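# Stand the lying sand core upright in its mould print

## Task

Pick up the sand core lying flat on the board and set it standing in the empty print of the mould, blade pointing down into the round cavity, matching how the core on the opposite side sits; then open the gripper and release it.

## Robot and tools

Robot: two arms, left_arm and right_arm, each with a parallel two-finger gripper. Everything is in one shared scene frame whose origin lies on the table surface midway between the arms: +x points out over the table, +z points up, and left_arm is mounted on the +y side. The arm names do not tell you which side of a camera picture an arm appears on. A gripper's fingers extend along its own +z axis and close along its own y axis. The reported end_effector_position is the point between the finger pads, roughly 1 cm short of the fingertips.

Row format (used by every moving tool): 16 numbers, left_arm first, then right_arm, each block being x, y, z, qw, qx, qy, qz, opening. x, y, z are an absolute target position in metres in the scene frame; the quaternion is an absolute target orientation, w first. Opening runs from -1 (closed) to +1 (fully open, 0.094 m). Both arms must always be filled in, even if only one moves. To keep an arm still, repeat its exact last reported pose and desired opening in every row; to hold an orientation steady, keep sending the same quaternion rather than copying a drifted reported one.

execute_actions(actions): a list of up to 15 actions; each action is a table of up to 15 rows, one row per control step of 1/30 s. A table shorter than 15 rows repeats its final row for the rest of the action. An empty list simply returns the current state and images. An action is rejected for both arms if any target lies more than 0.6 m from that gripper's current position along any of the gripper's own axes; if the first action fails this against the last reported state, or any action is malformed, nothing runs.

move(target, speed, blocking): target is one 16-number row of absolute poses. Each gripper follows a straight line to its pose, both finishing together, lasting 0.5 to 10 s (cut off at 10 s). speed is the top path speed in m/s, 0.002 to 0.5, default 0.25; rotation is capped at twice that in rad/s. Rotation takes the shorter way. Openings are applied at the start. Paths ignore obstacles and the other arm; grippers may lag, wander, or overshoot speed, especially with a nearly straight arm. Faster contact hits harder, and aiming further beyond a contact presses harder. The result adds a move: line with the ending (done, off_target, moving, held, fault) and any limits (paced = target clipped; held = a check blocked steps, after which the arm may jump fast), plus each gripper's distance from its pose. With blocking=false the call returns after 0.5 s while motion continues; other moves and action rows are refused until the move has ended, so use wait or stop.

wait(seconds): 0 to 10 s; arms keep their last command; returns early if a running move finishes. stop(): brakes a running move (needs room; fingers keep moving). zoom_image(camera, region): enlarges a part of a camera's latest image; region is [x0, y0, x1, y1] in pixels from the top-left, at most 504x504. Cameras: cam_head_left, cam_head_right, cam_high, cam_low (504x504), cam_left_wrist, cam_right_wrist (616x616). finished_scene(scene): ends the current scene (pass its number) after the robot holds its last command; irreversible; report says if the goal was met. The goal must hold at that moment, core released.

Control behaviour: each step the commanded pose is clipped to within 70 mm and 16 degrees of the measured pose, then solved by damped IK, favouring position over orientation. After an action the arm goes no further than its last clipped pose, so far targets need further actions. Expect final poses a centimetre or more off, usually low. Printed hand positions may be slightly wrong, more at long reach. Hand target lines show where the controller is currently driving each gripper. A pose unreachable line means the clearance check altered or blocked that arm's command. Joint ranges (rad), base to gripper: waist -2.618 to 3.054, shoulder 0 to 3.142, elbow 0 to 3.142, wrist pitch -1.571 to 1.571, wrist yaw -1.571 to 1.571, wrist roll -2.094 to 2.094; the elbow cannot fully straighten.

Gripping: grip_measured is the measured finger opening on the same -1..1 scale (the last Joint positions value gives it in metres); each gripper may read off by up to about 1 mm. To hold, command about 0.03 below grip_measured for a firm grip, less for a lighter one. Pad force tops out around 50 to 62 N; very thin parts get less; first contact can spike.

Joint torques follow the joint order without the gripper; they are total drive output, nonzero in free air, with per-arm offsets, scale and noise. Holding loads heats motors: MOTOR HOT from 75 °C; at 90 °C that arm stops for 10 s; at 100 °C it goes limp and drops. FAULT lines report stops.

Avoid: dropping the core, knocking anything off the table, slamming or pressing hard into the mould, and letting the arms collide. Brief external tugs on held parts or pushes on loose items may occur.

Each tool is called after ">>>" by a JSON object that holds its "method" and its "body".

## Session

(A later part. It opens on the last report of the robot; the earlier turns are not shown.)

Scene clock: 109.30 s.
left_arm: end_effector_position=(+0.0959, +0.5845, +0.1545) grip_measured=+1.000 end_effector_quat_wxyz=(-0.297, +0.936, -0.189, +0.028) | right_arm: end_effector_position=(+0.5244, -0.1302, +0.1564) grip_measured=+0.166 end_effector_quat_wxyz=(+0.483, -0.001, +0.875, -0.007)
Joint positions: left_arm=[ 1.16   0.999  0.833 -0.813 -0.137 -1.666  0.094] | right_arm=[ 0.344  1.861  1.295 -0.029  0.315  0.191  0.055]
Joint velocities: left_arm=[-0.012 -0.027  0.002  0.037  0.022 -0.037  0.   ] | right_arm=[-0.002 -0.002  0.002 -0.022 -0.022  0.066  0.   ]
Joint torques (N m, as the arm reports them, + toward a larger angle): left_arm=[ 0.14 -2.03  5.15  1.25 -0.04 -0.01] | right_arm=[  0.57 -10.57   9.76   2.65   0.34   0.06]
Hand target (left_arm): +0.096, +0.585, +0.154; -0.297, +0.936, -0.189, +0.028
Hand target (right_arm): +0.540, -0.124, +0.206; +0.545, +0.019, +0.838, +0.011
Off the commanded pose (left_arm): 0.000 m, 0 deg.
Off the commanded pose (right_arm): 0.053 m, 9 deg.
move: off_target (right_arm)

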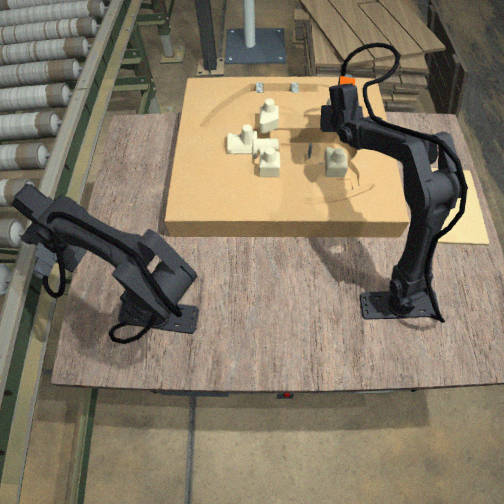

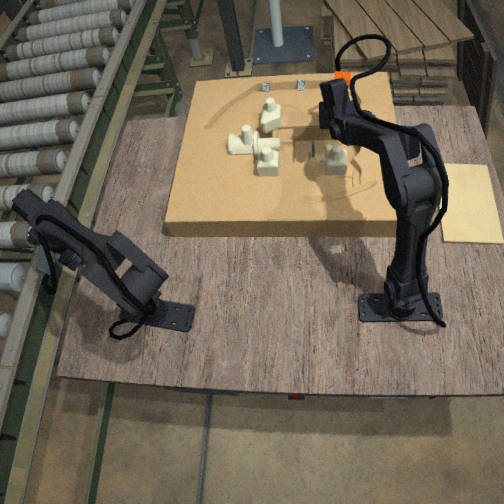

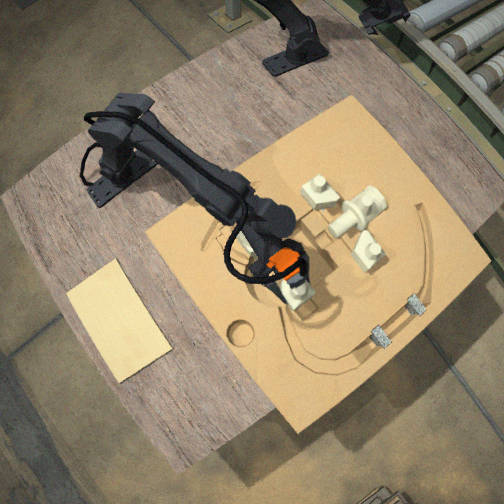

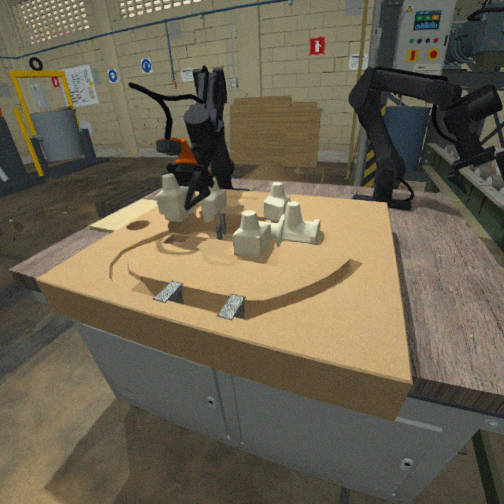

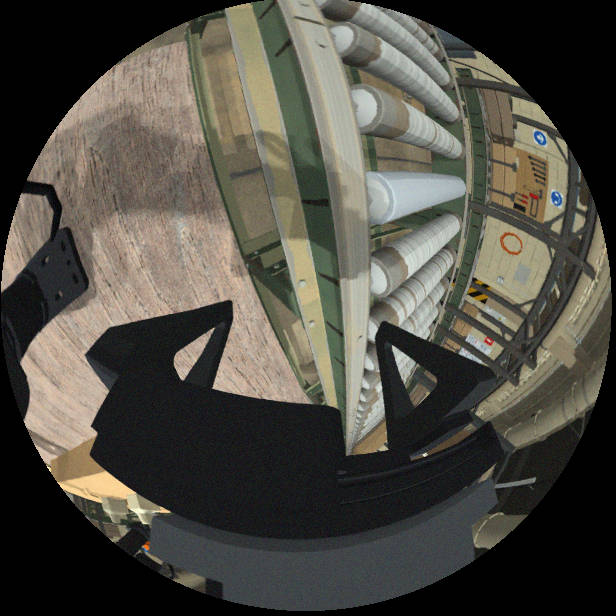

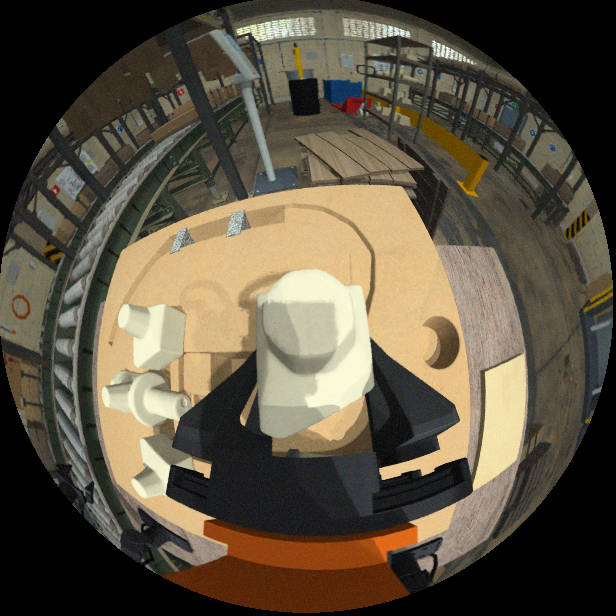

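>>> {"method": "move", "body": {"target": [0.0959,0.5845,0.1545,-0.297,0.936,-0.189,0.028,1, 0.570,-0.122,0.198,0.545,0.02,0.838,0.012,0.13], "speed": 0.03}}

>>> {"method": "zoom_image", "body": {"camera": "cam_low", "region": [130,150,250,270]}}

>>> {"method": "zoom_image", "body": {"camera": "cam_high", "region": [250,250,350,350]}}

Scene clock: 118.77 s.
left_arm: end_effector_position=(+0.0959, +0.5845, +0.1545) grip_measured=+1.000 end_effector_quat_wxyz=(-0.297, +0.936, -0.189, +0.028) | right_arm: end_effector_position=(+0.5447, -0.1211, +0.1484) grip_measured=+0.166 end_effector_quat_wxyz=(+0.484, -0.002, +0.875, -0.003)
Joint positions: left_arm=[ 1.16   0.999  0.833 -0.813 -0.137 -1.666  0.094] | right_arm=[ 0.344  1.948  1.379 -0.023  0.307  0.191  0.055]
Joint velocities: left_arm=[ 0.002  0.012  0.017 -0.037  0.007 -0.051  0.   ] | right_arm=[-0.012  0.007  0.007 -0.037 -0.037  0.037 -0.001]
Joint torques (N m, as the arm reports them, + toward a larger angle): left_arm=[ 0.16 -1.91  5.27  1.27 -0.08 -0.01] | right_arm=[ -1.09 -11.2   10.07   2.66   0.24  -0.04]
Hand target (left_arm): +0.096, +0.585, +0.155; -0.297, +0.936, -0.189, +0.028
Hand target (right_arm): +0.565, -0.124, +0.199; +0.545, +0.020, +0.838, +0.011
Off the commanded pose (left_arm): 0.000 m, 0 deg.
Off the commanded pose (right_arm): 0.056 m, 9 deg.
move: off_target (right_arm)

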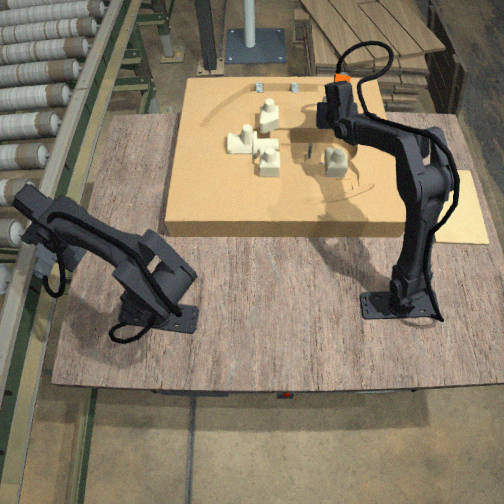

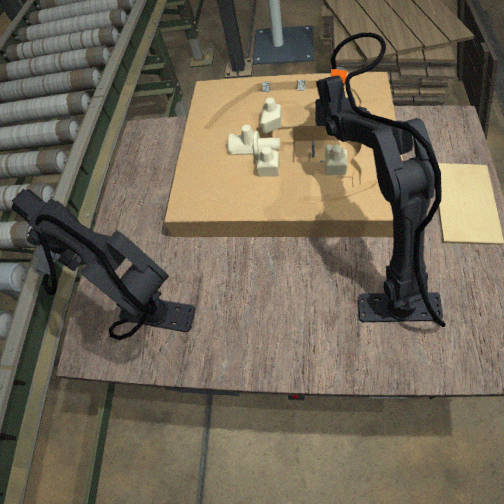

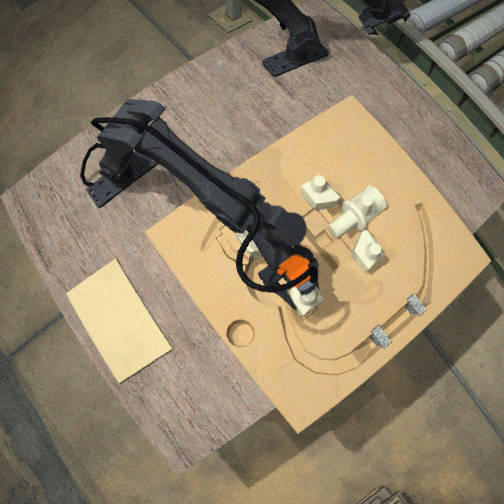

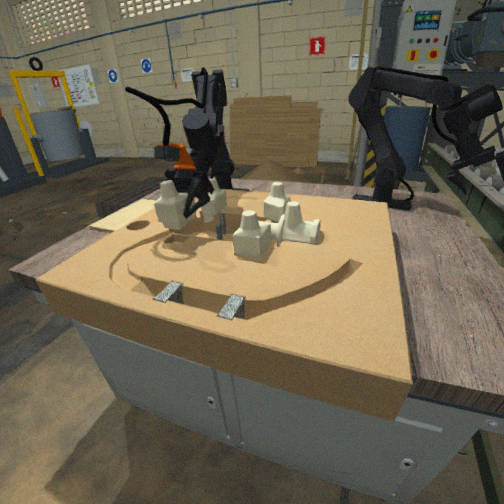

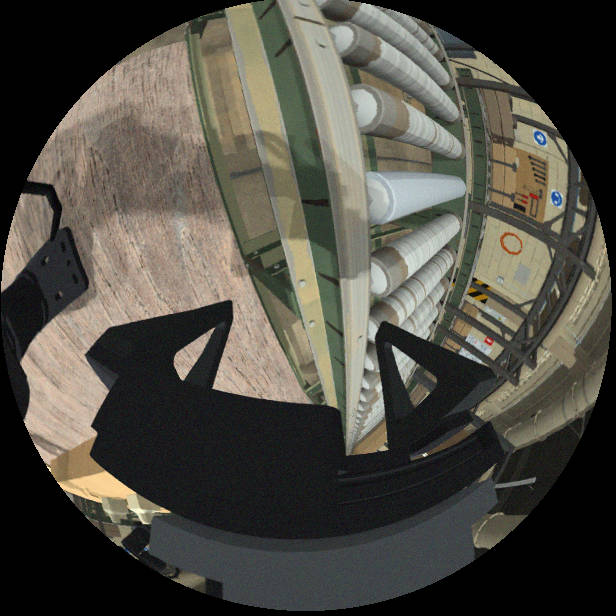

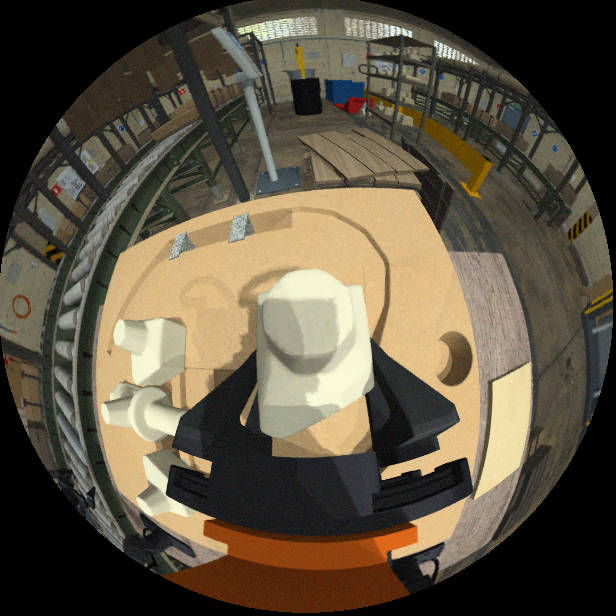

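Region (130, 150, 250, 270) of cam_low's 504x504 image, scaled by 4.200, with more detail than that image has.

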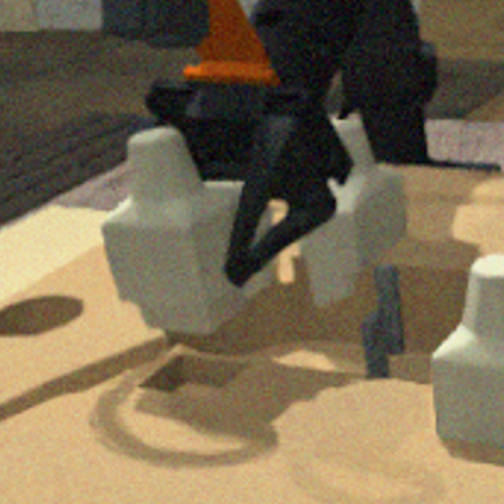

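Region (250, 250, 350, 350) of cam_high's 504x504 image, scaled by 5.040, with more detail than that image has.

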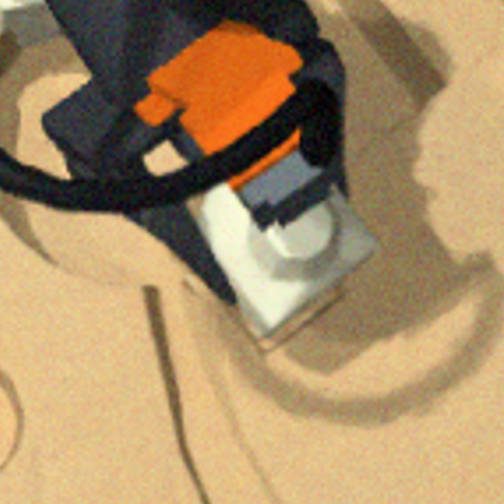

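>>> {"method": "move", "body": {"target": [0.0959,0.5845,0.1545,-0.297,0.936,-0.189,0.028,1, 0.572,-0.122,0.183,0.545,0.02,0.838,0.012,0.13], "speed": 0.02}}

>>> {"method": "zoom_image", "body": {"camera": "cam_low", "region": [130,150,250,270]}}

>>> {"method": "zoom_image", "body": {"camera": "cam_high", "region": [250,250,350,350]}}

Scene clock: 128.87 s.
left_arm: end_effector_position=(+0.0959, +0.5845, +0.1545) grip_measured=+1.000 end_effector_quat_wxyz=(-0.297, +0.936, -0.189, +0.028) | right_arm: end_effector_position=(+0.5489, -0.1216, +0.1399) grip_measured=+0.166 end_effector_quat_wxyz=(+0.488, -0.001, +0.873, +0.000)
Joint positions: left_arm=[ 1.16   0.999  0.833 -0.813 -0.137 -1.666  0.094] | right_arm=[0.339 1.97  1.365 0.024 0.299 0.191 0.055]
Joint velocities: left_arm=[ 0.007  0.002 -0.007  0.037  0.007 -0.081  0.   ] | right_arm=[-0.007 -0.017  0.007  0.037 -0.081  0.022 -0.001]
Joint torques (N m, as the arm reports them, + toward a larger angle): left_arm=[ 0.06 -2.02  5.25  1.26 -0.08 -0.03] | right_arm=[ -0.75 -10.91   9.35   2.7    0.3   -0.03]
Hand target (left_arm): +0.096, +0.585, +0.154; -0.297, +0.936, -0.189, +0.028
Hand target (right_arm): +0.567, -0.123, +0.184; +0.544, +0.020, +0.838, +0.011
Off the commanded pose (left_arm): 0.000 m, 0 deg.
Off the commanded pose (right_arm): 0.049 m, 8 deg.
move: off_target (right_arm)

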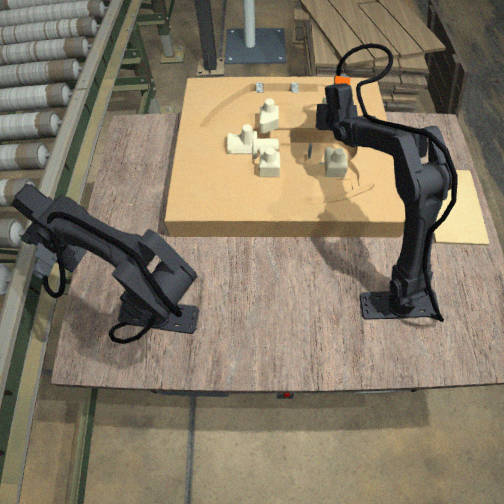

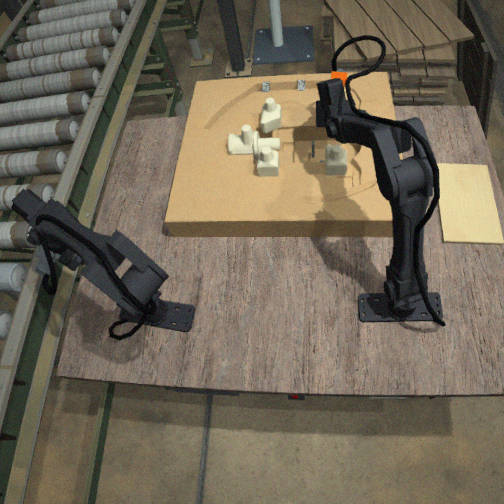

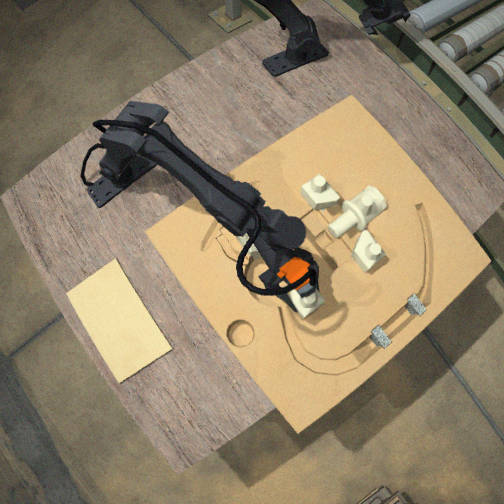

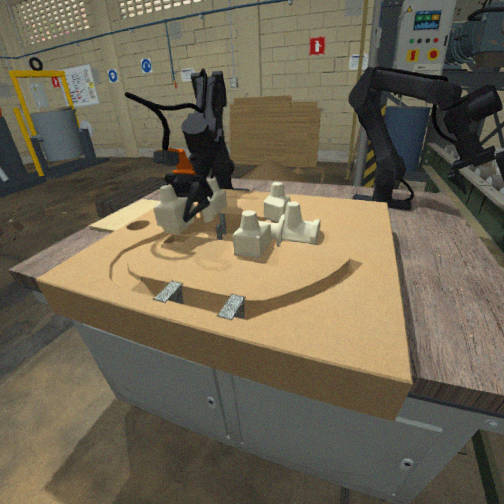

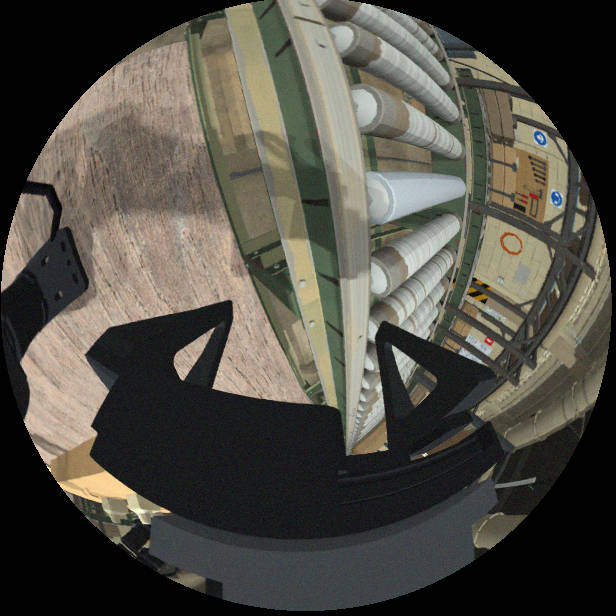

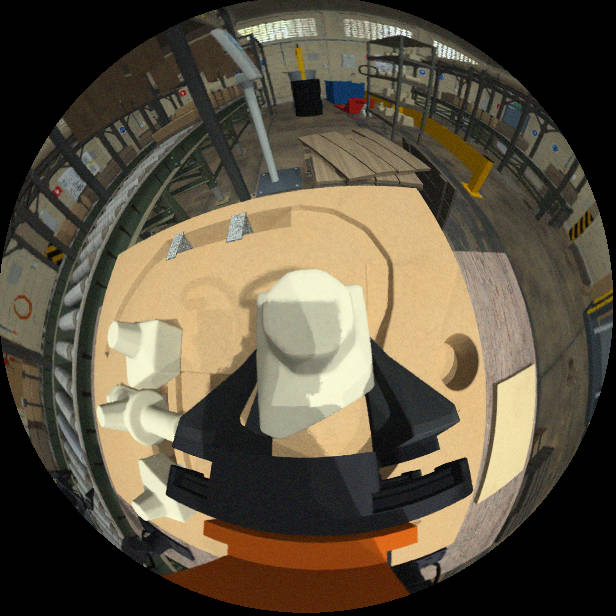

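Region (130, 150, 250, 270) of cam_low's 504x504 image, scaled by 4.200, with more detail than that image has.

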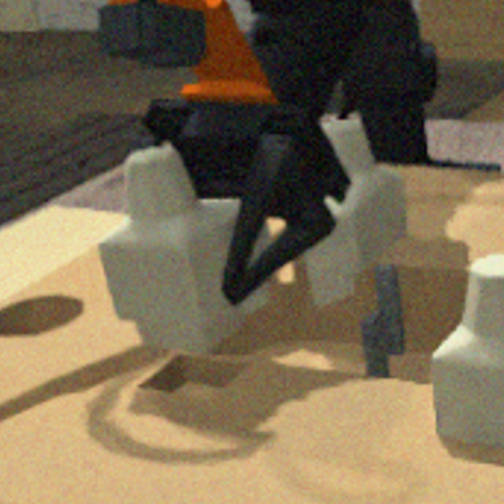

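Region (250, 250, 350, 350) of cam_high's 504x504 image, scaled by 5.040, with more detail than that image has.

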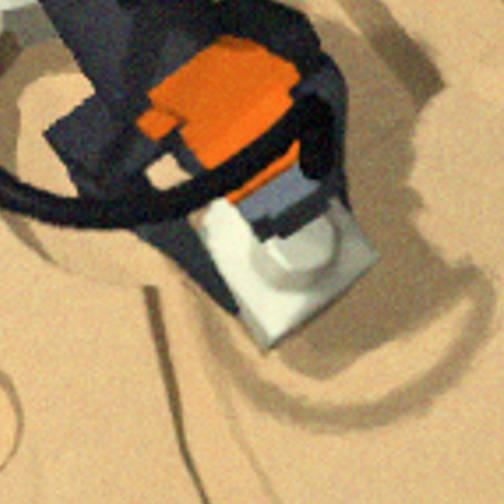

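>>> {"method": "zoom_image", "body": {"camera": "cam_high", "region": [280,200,420,340]}}

>>> {"method": "zoom_image", "body": {"camera": "cam_head_left", "region": [240,70,380,190]}}

Region (280, 200, 420, 340) of cam_high's 504x504 image, scaled by 3.600, with more detail than that image has.

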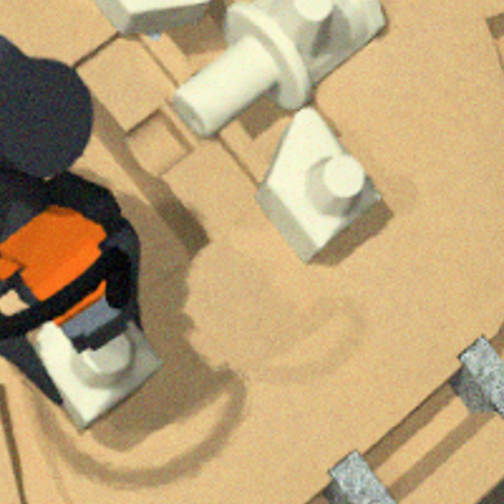

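Region (240, 70, 380, 190) of cam_head_left's 504x504 image, scaled by 3.600, with more detail than that image has; it fills the top 432 rows of this view, and the rest is white.

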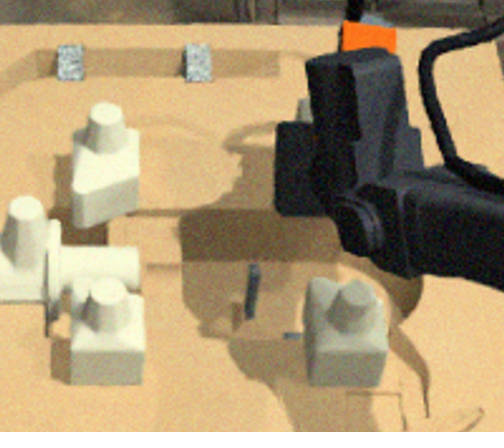

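>>> {"method": "move", "body": {"target": [0.0959,0.5845,0.1545,-0.297,0.936,-0.189,0.028,1, 0.571,-0.126,0.170,0.540,0.02,0.841,0.012,0.13], "speed": 0.015}}

>>> {"method": "zoom_image", "body": {"camera": "cam_low", "region": [130,150,250,270]}}

>>> {"method": "zoom_image", "body": {"camera": "cam_high", "region": [250,250,350,350]}}

Scene clock: 148.47 s.
left_arm: end_effector_position=(+0.0959, +0.5845, +0.1545) grip_measured=+1.000 end_effector_quat_wxyz=(-0.297, +0.936, -0.189, +0.028) | right_arm: end_effector_position=(+0.5519, -0.1231, +0.1330) grip_measured=+0.166 end_effector_quat_wxyz=(+0.489, +0.000, +0.873, +0.002)
Joint positions: left_arm=[ 1.16   0.999  0.833 -0.813 -0.137 -1.666  0.094] | right_arm=[0.332 1.987 1.358 0.051 0.294 0.19  0.055]
Joint velocities: left_arm=[-0.007 -0.007 -0.002  0.007  0.051  0.022  0.   ] | right_arm=[-0.002  0.007 -0.007  0.037  0.037 -0.051 -0.   ]
Joint torques (N m, as the arm reports them, + toward a larger angle): left_arm=[ 0.07 -2.01  5.26  1.3  -0.06 -0.04] | right_arm=[ -0.99 -11.3    8.1    2.73   0.26  -0.03]
Hand target (left_arm): +0.096, +0.585, +0.155; -0.297, +0.936, -0.189, +0.028
Hand target (right_arm): +0.568, -0.127, +0.171; +0.540, +0.020, +0.842, +0.011
Off the commanded pose (left_arm): 0.000 m, 0 deg.
Off the commanded pose (right_arm): 0.042 m, 7 deg.
move: off_target (right_arm)

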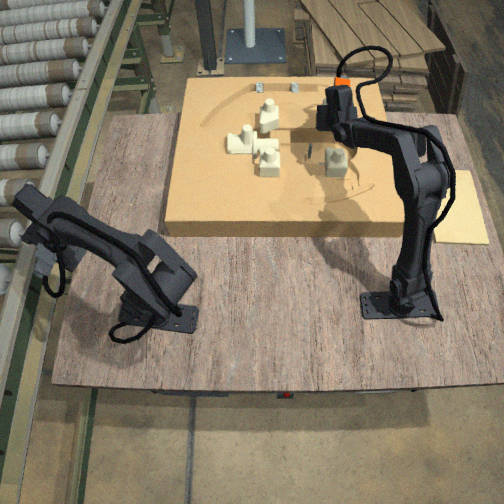

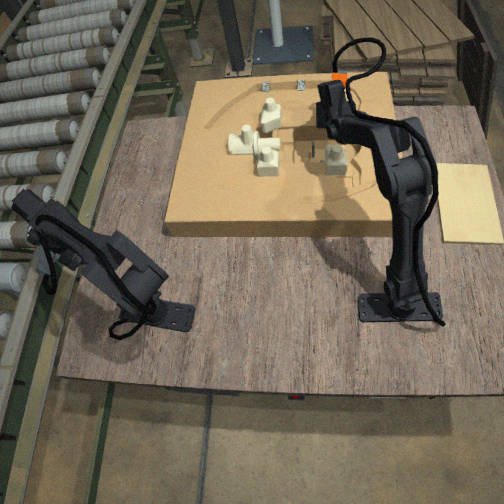

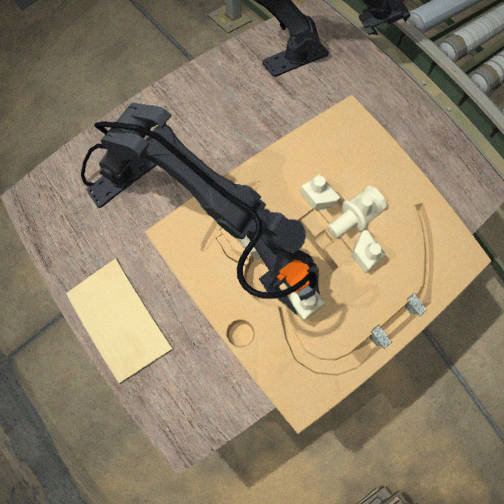

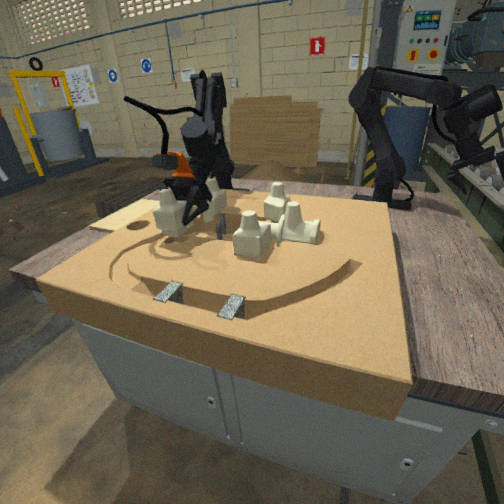

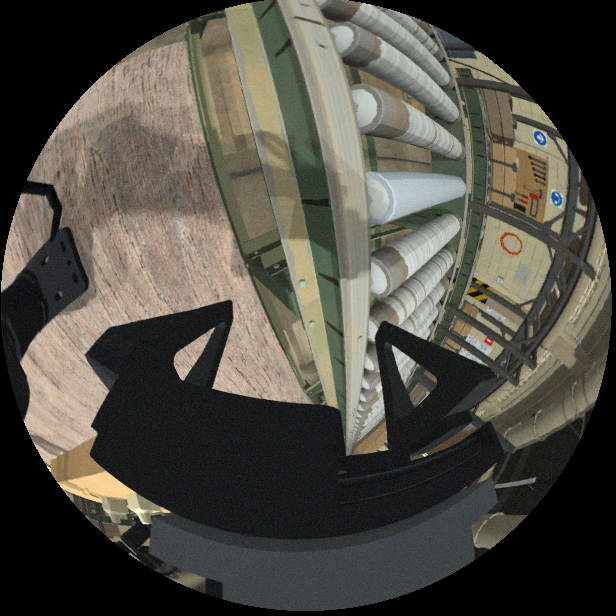

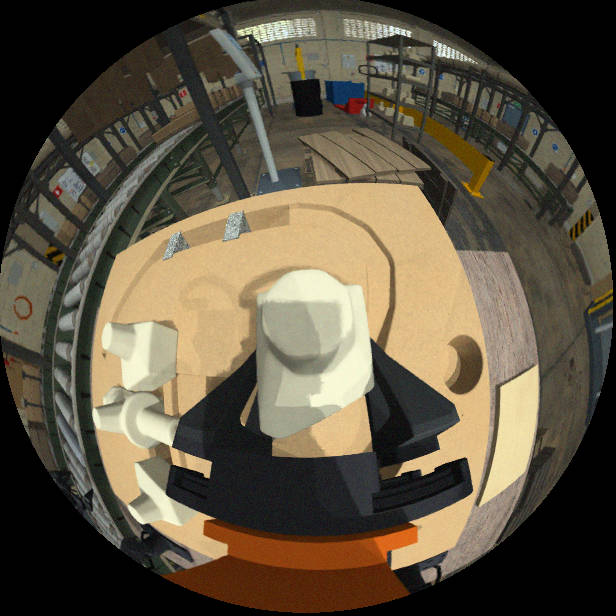

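Region (130, 150, 250, 270) of cam_low's 504x504 image, scaled by 4.200, with more detail than that image has.

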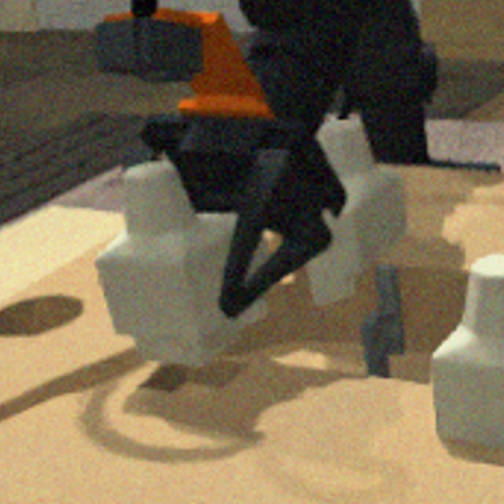

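Region (250, 250, 350, 350) of cam_high's 504x504 image, scaled by 5.040, with more detail than that image has.

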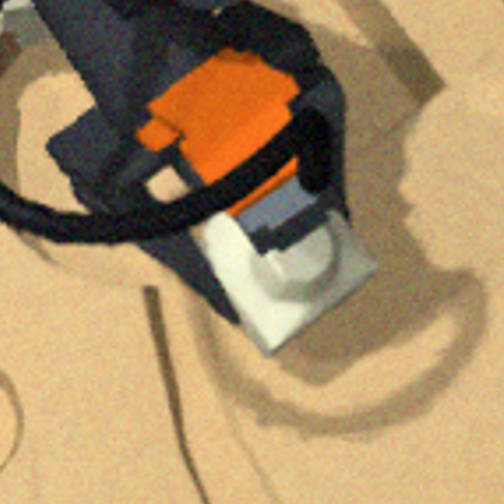

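>>> {"method": "move", "body": {"target": [0.0959,0.5845,0.1545,-0.297,0.936,-0.189,0.028,1, 0.566,-0.129,0.153,0.535,0.02,0.844,0.012,0.13], "speed": 0.015}}

>>> {"method": "zoom_image", "body": {"camera": "cam_low", "region": [130,150,250,270]}}

>>> {"method": "zoom_image", "body": {"camera": "cam_high", "region": [250,250,350,350]}}

Scene clock: 155.13 s.
left_arm: end_effector_position=(+0.0959, +0.5845, +0.1545) grip_measured=+1.000 end_effector_quat_wxyz=(-0.297, +0.936, -0.189, +0.028) | right_arm: end_effector_position=(+0.5514, -0.1255, +0.1216) grip_measured=+0.165 end_effector_quat_wxyz=(+0.489, +0.001, +0.872, +0.002)
Joint positions: left_arm=[ 1.16   0.999  0.833 -0.813 -0.137 -1.666  0.094] | right_arm=[0.327 2.    1.327 0.096 0.29  0.189 0.055]
Joint velocities: left_arm=[-0.012  0.007 -0.027 -0.051 -0.007  0.037  0.   ] | right_arm=[-0.022 -0.002 -0.007  0.022 -0.066  0.022 -0.001]
Joint torques (N m, as the arm reports them, + toward a larger angle): left_arm=[ 0.   -2.    5.14  1.28 -0.06 -0.01] | right_arm=[ -0.89 -11.65   6.79   2.71   0.23   0.  ]
Hand target (left_arm): +0.096, +0.585, +0.154; -0.297, +0.936, -0.189, +0.028
Hand target (right_arm): +0.564, -0.130, +0.153; +0.534, +0.020, +0.845, +0.011
Off the commanded pose (left_arm): 0.000 m, 0 deg.
Off the commanded pose (right_arm): 0.035 m, 7 deg.
move: off_target (right_arm)

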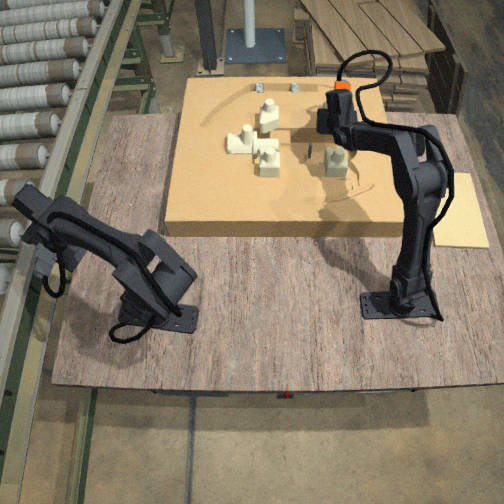

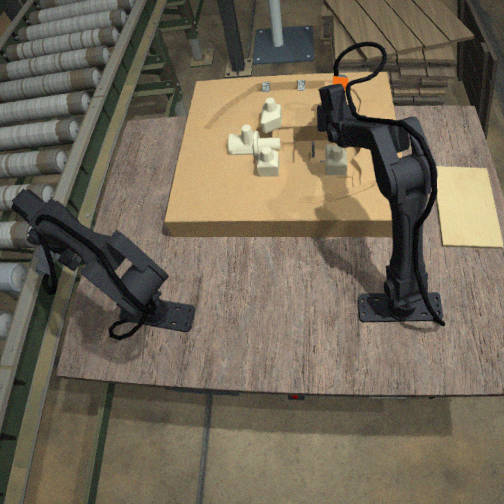

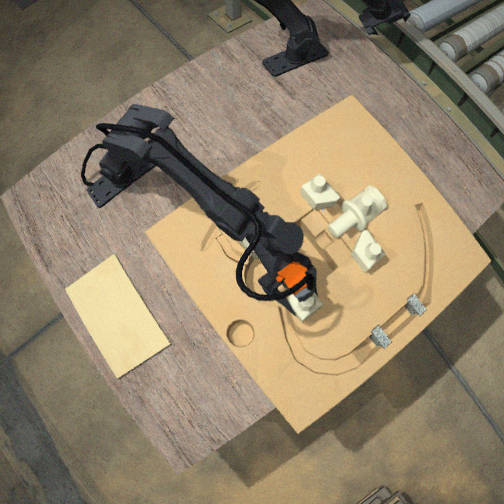

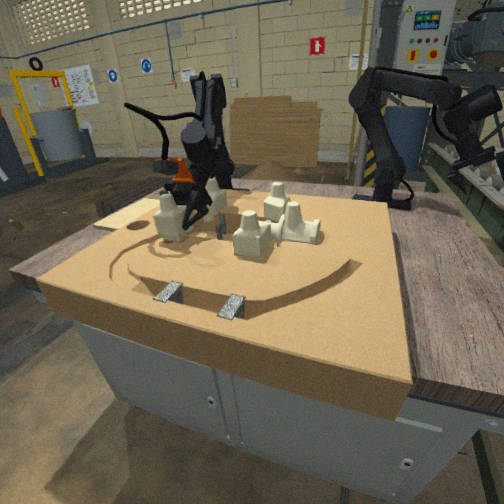

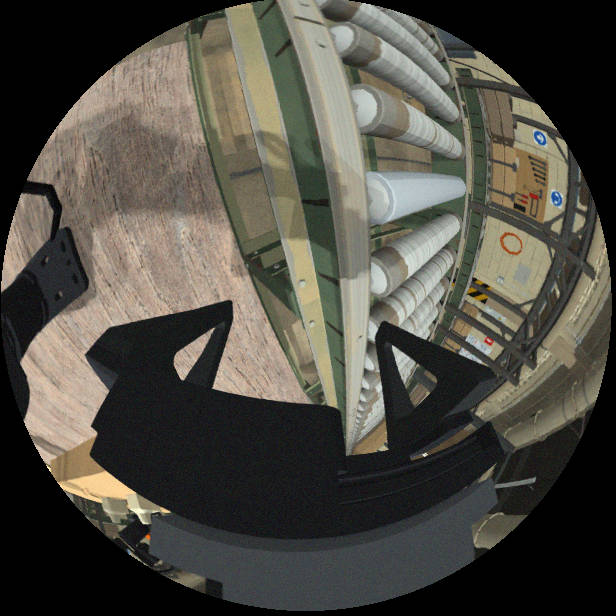

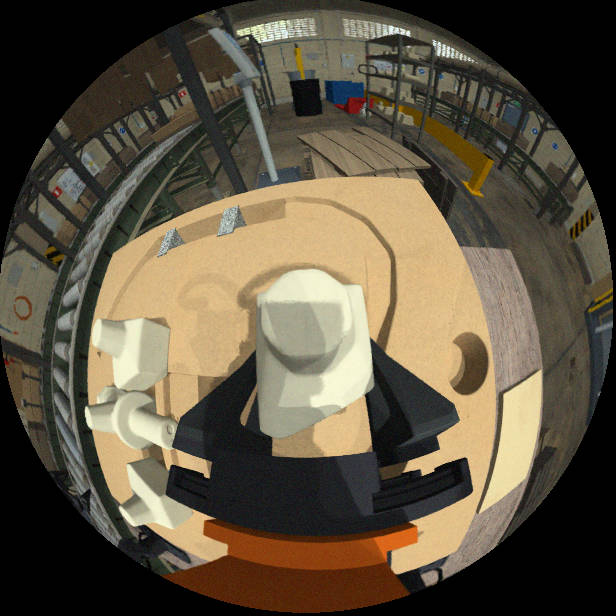

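Region (130, 150, 250, 270) of cam_low's 504x504 image, scaled by 4.200, with more detail than that image has.

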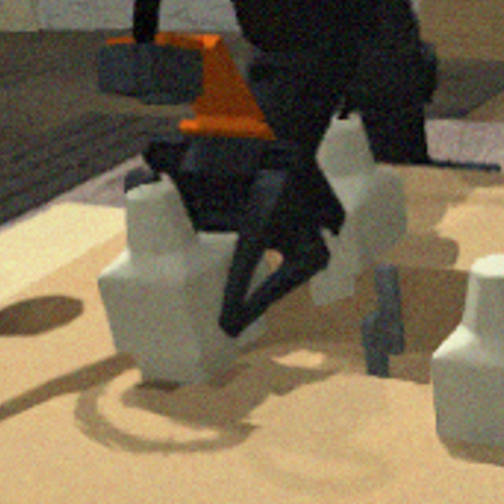

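Region (250, 250, 350, 350) of cam_high's 504x504 image, scaled by 5.040, with more detail than that image has.

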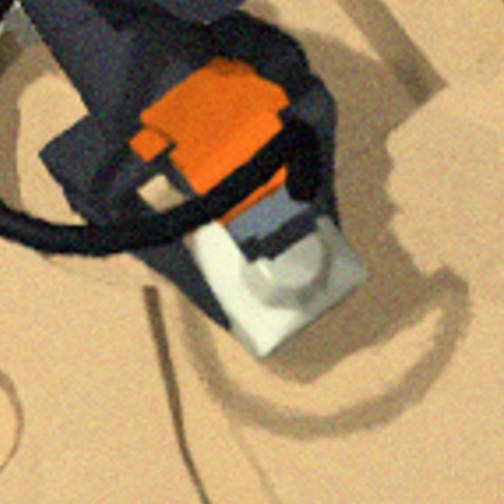

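Aligned; lowering further.

>>> {"method": "move", "body": {"target": [0.0959,0.5845,0.1545,-0.297,0.936,-0.189,0.028,1, 0.563,-0.129,0.132,0.530,0.02,0.848,0.012,0.13], "speed": 0.012}}

>>> {"method": "zoom_image", "body": {"camera": "cam_low", "region": [130,150,250,270]}}

Scene clock: 162.27 s.
left_arm: end_effector_position=(+0.0959, +0.5845, +0.1545) grip_measured=+1.000 end_effector_quat_wxyz=(-0.297, +0.936, -0.189, +0.028) | right_arm: end_effector_position=(+0.5516, -0.1247, +0.1109) grip_measured=+0.165 end_effector_quat_wxyz=(+0.495, +0.001, +0.869, +0.006)
Joint positions: left_arm=[ 1.16   0.999  0.833 -0.813 -0.137 -1.666  0.094] | right_arm=[0.327 2.017 1.292 0.165 0.286 0.189 0.055]
Joint velocities: left_arm=[-0.002 -0.007 -0.002  0.037  0.022 -0.022  0.   ] | right_arm=[ 0.002 -0.002  0.002  0.022 -0.007  0.066 -0.001]
Joint torques (N m, as the arm reports them, + toward a larger angle): left_arm=[ 0.11 -2.05  5.21  1.27 -0.08 -0.04] | right_arm=[ -0.79 -10.87   6.37   2.61   0.26   0.05]
Hand target (left_arm): +0.096, +0.585, +0.155; -0.297, +0.936, -0.189, +0.028
Hand target (right_arm): +0.562, -0.129, +0.132; +0.529, +0.020, +0.848, +0.011
Off the commanded pose (left_arm): 0.000 m, 0 deg.
Off the commanded pose (right_arm): 0.024 m, 5 deg.
move: off_target (right_arm)

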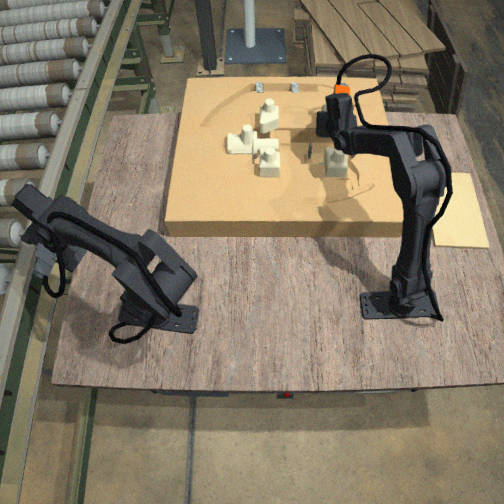

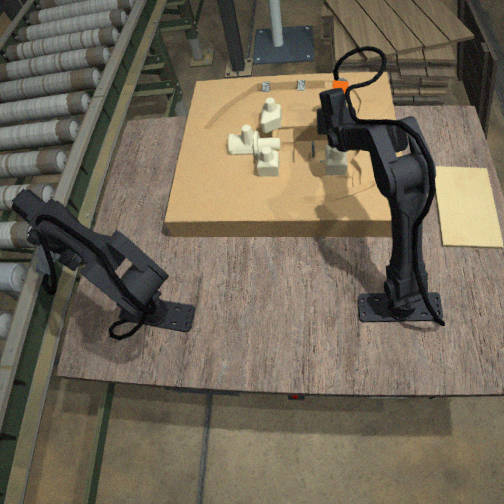

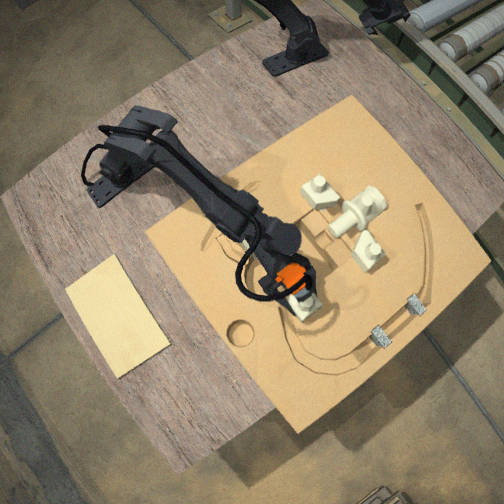

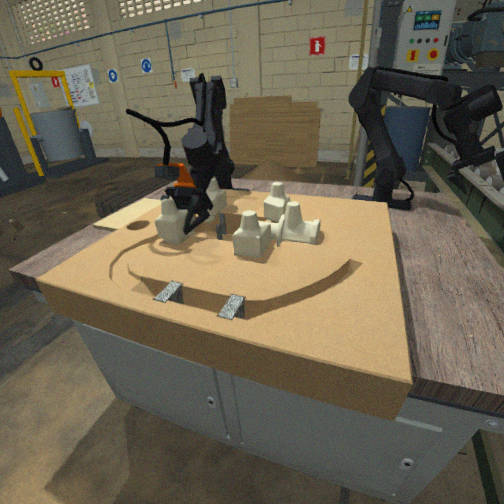

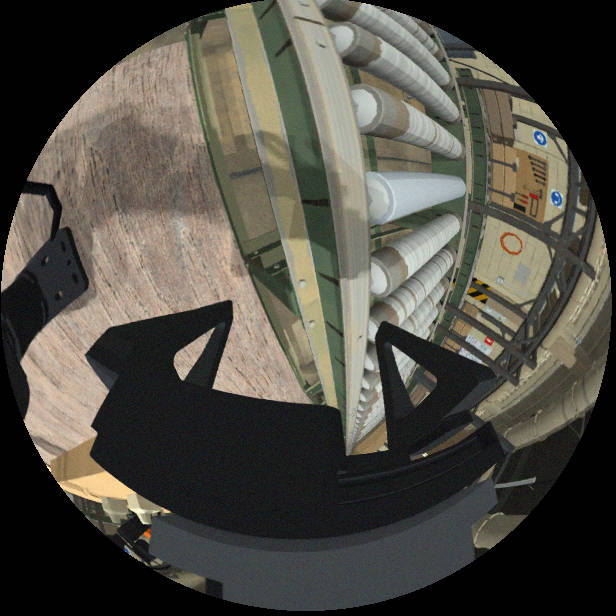

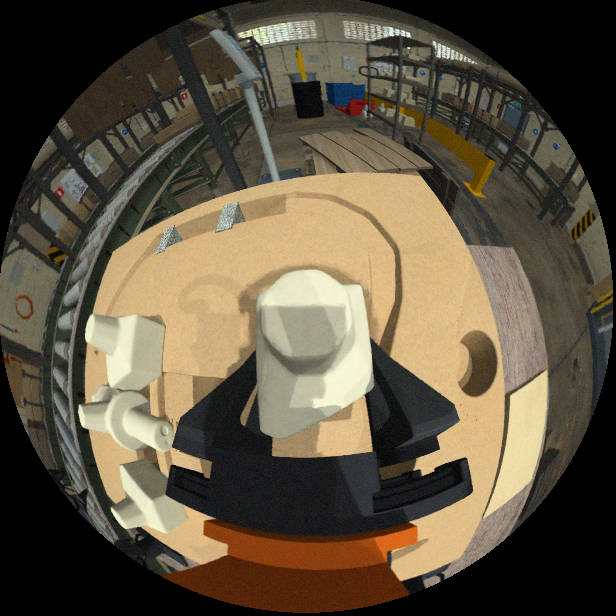

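Region (130, 150, 250, 270) of cam_low's 504x504 image, scaled by 4.200, with more detail than that image has.

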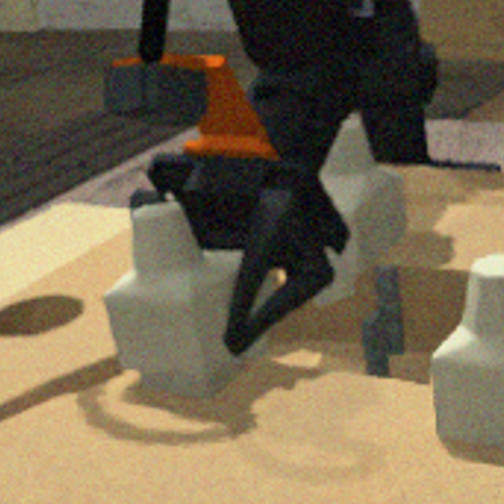

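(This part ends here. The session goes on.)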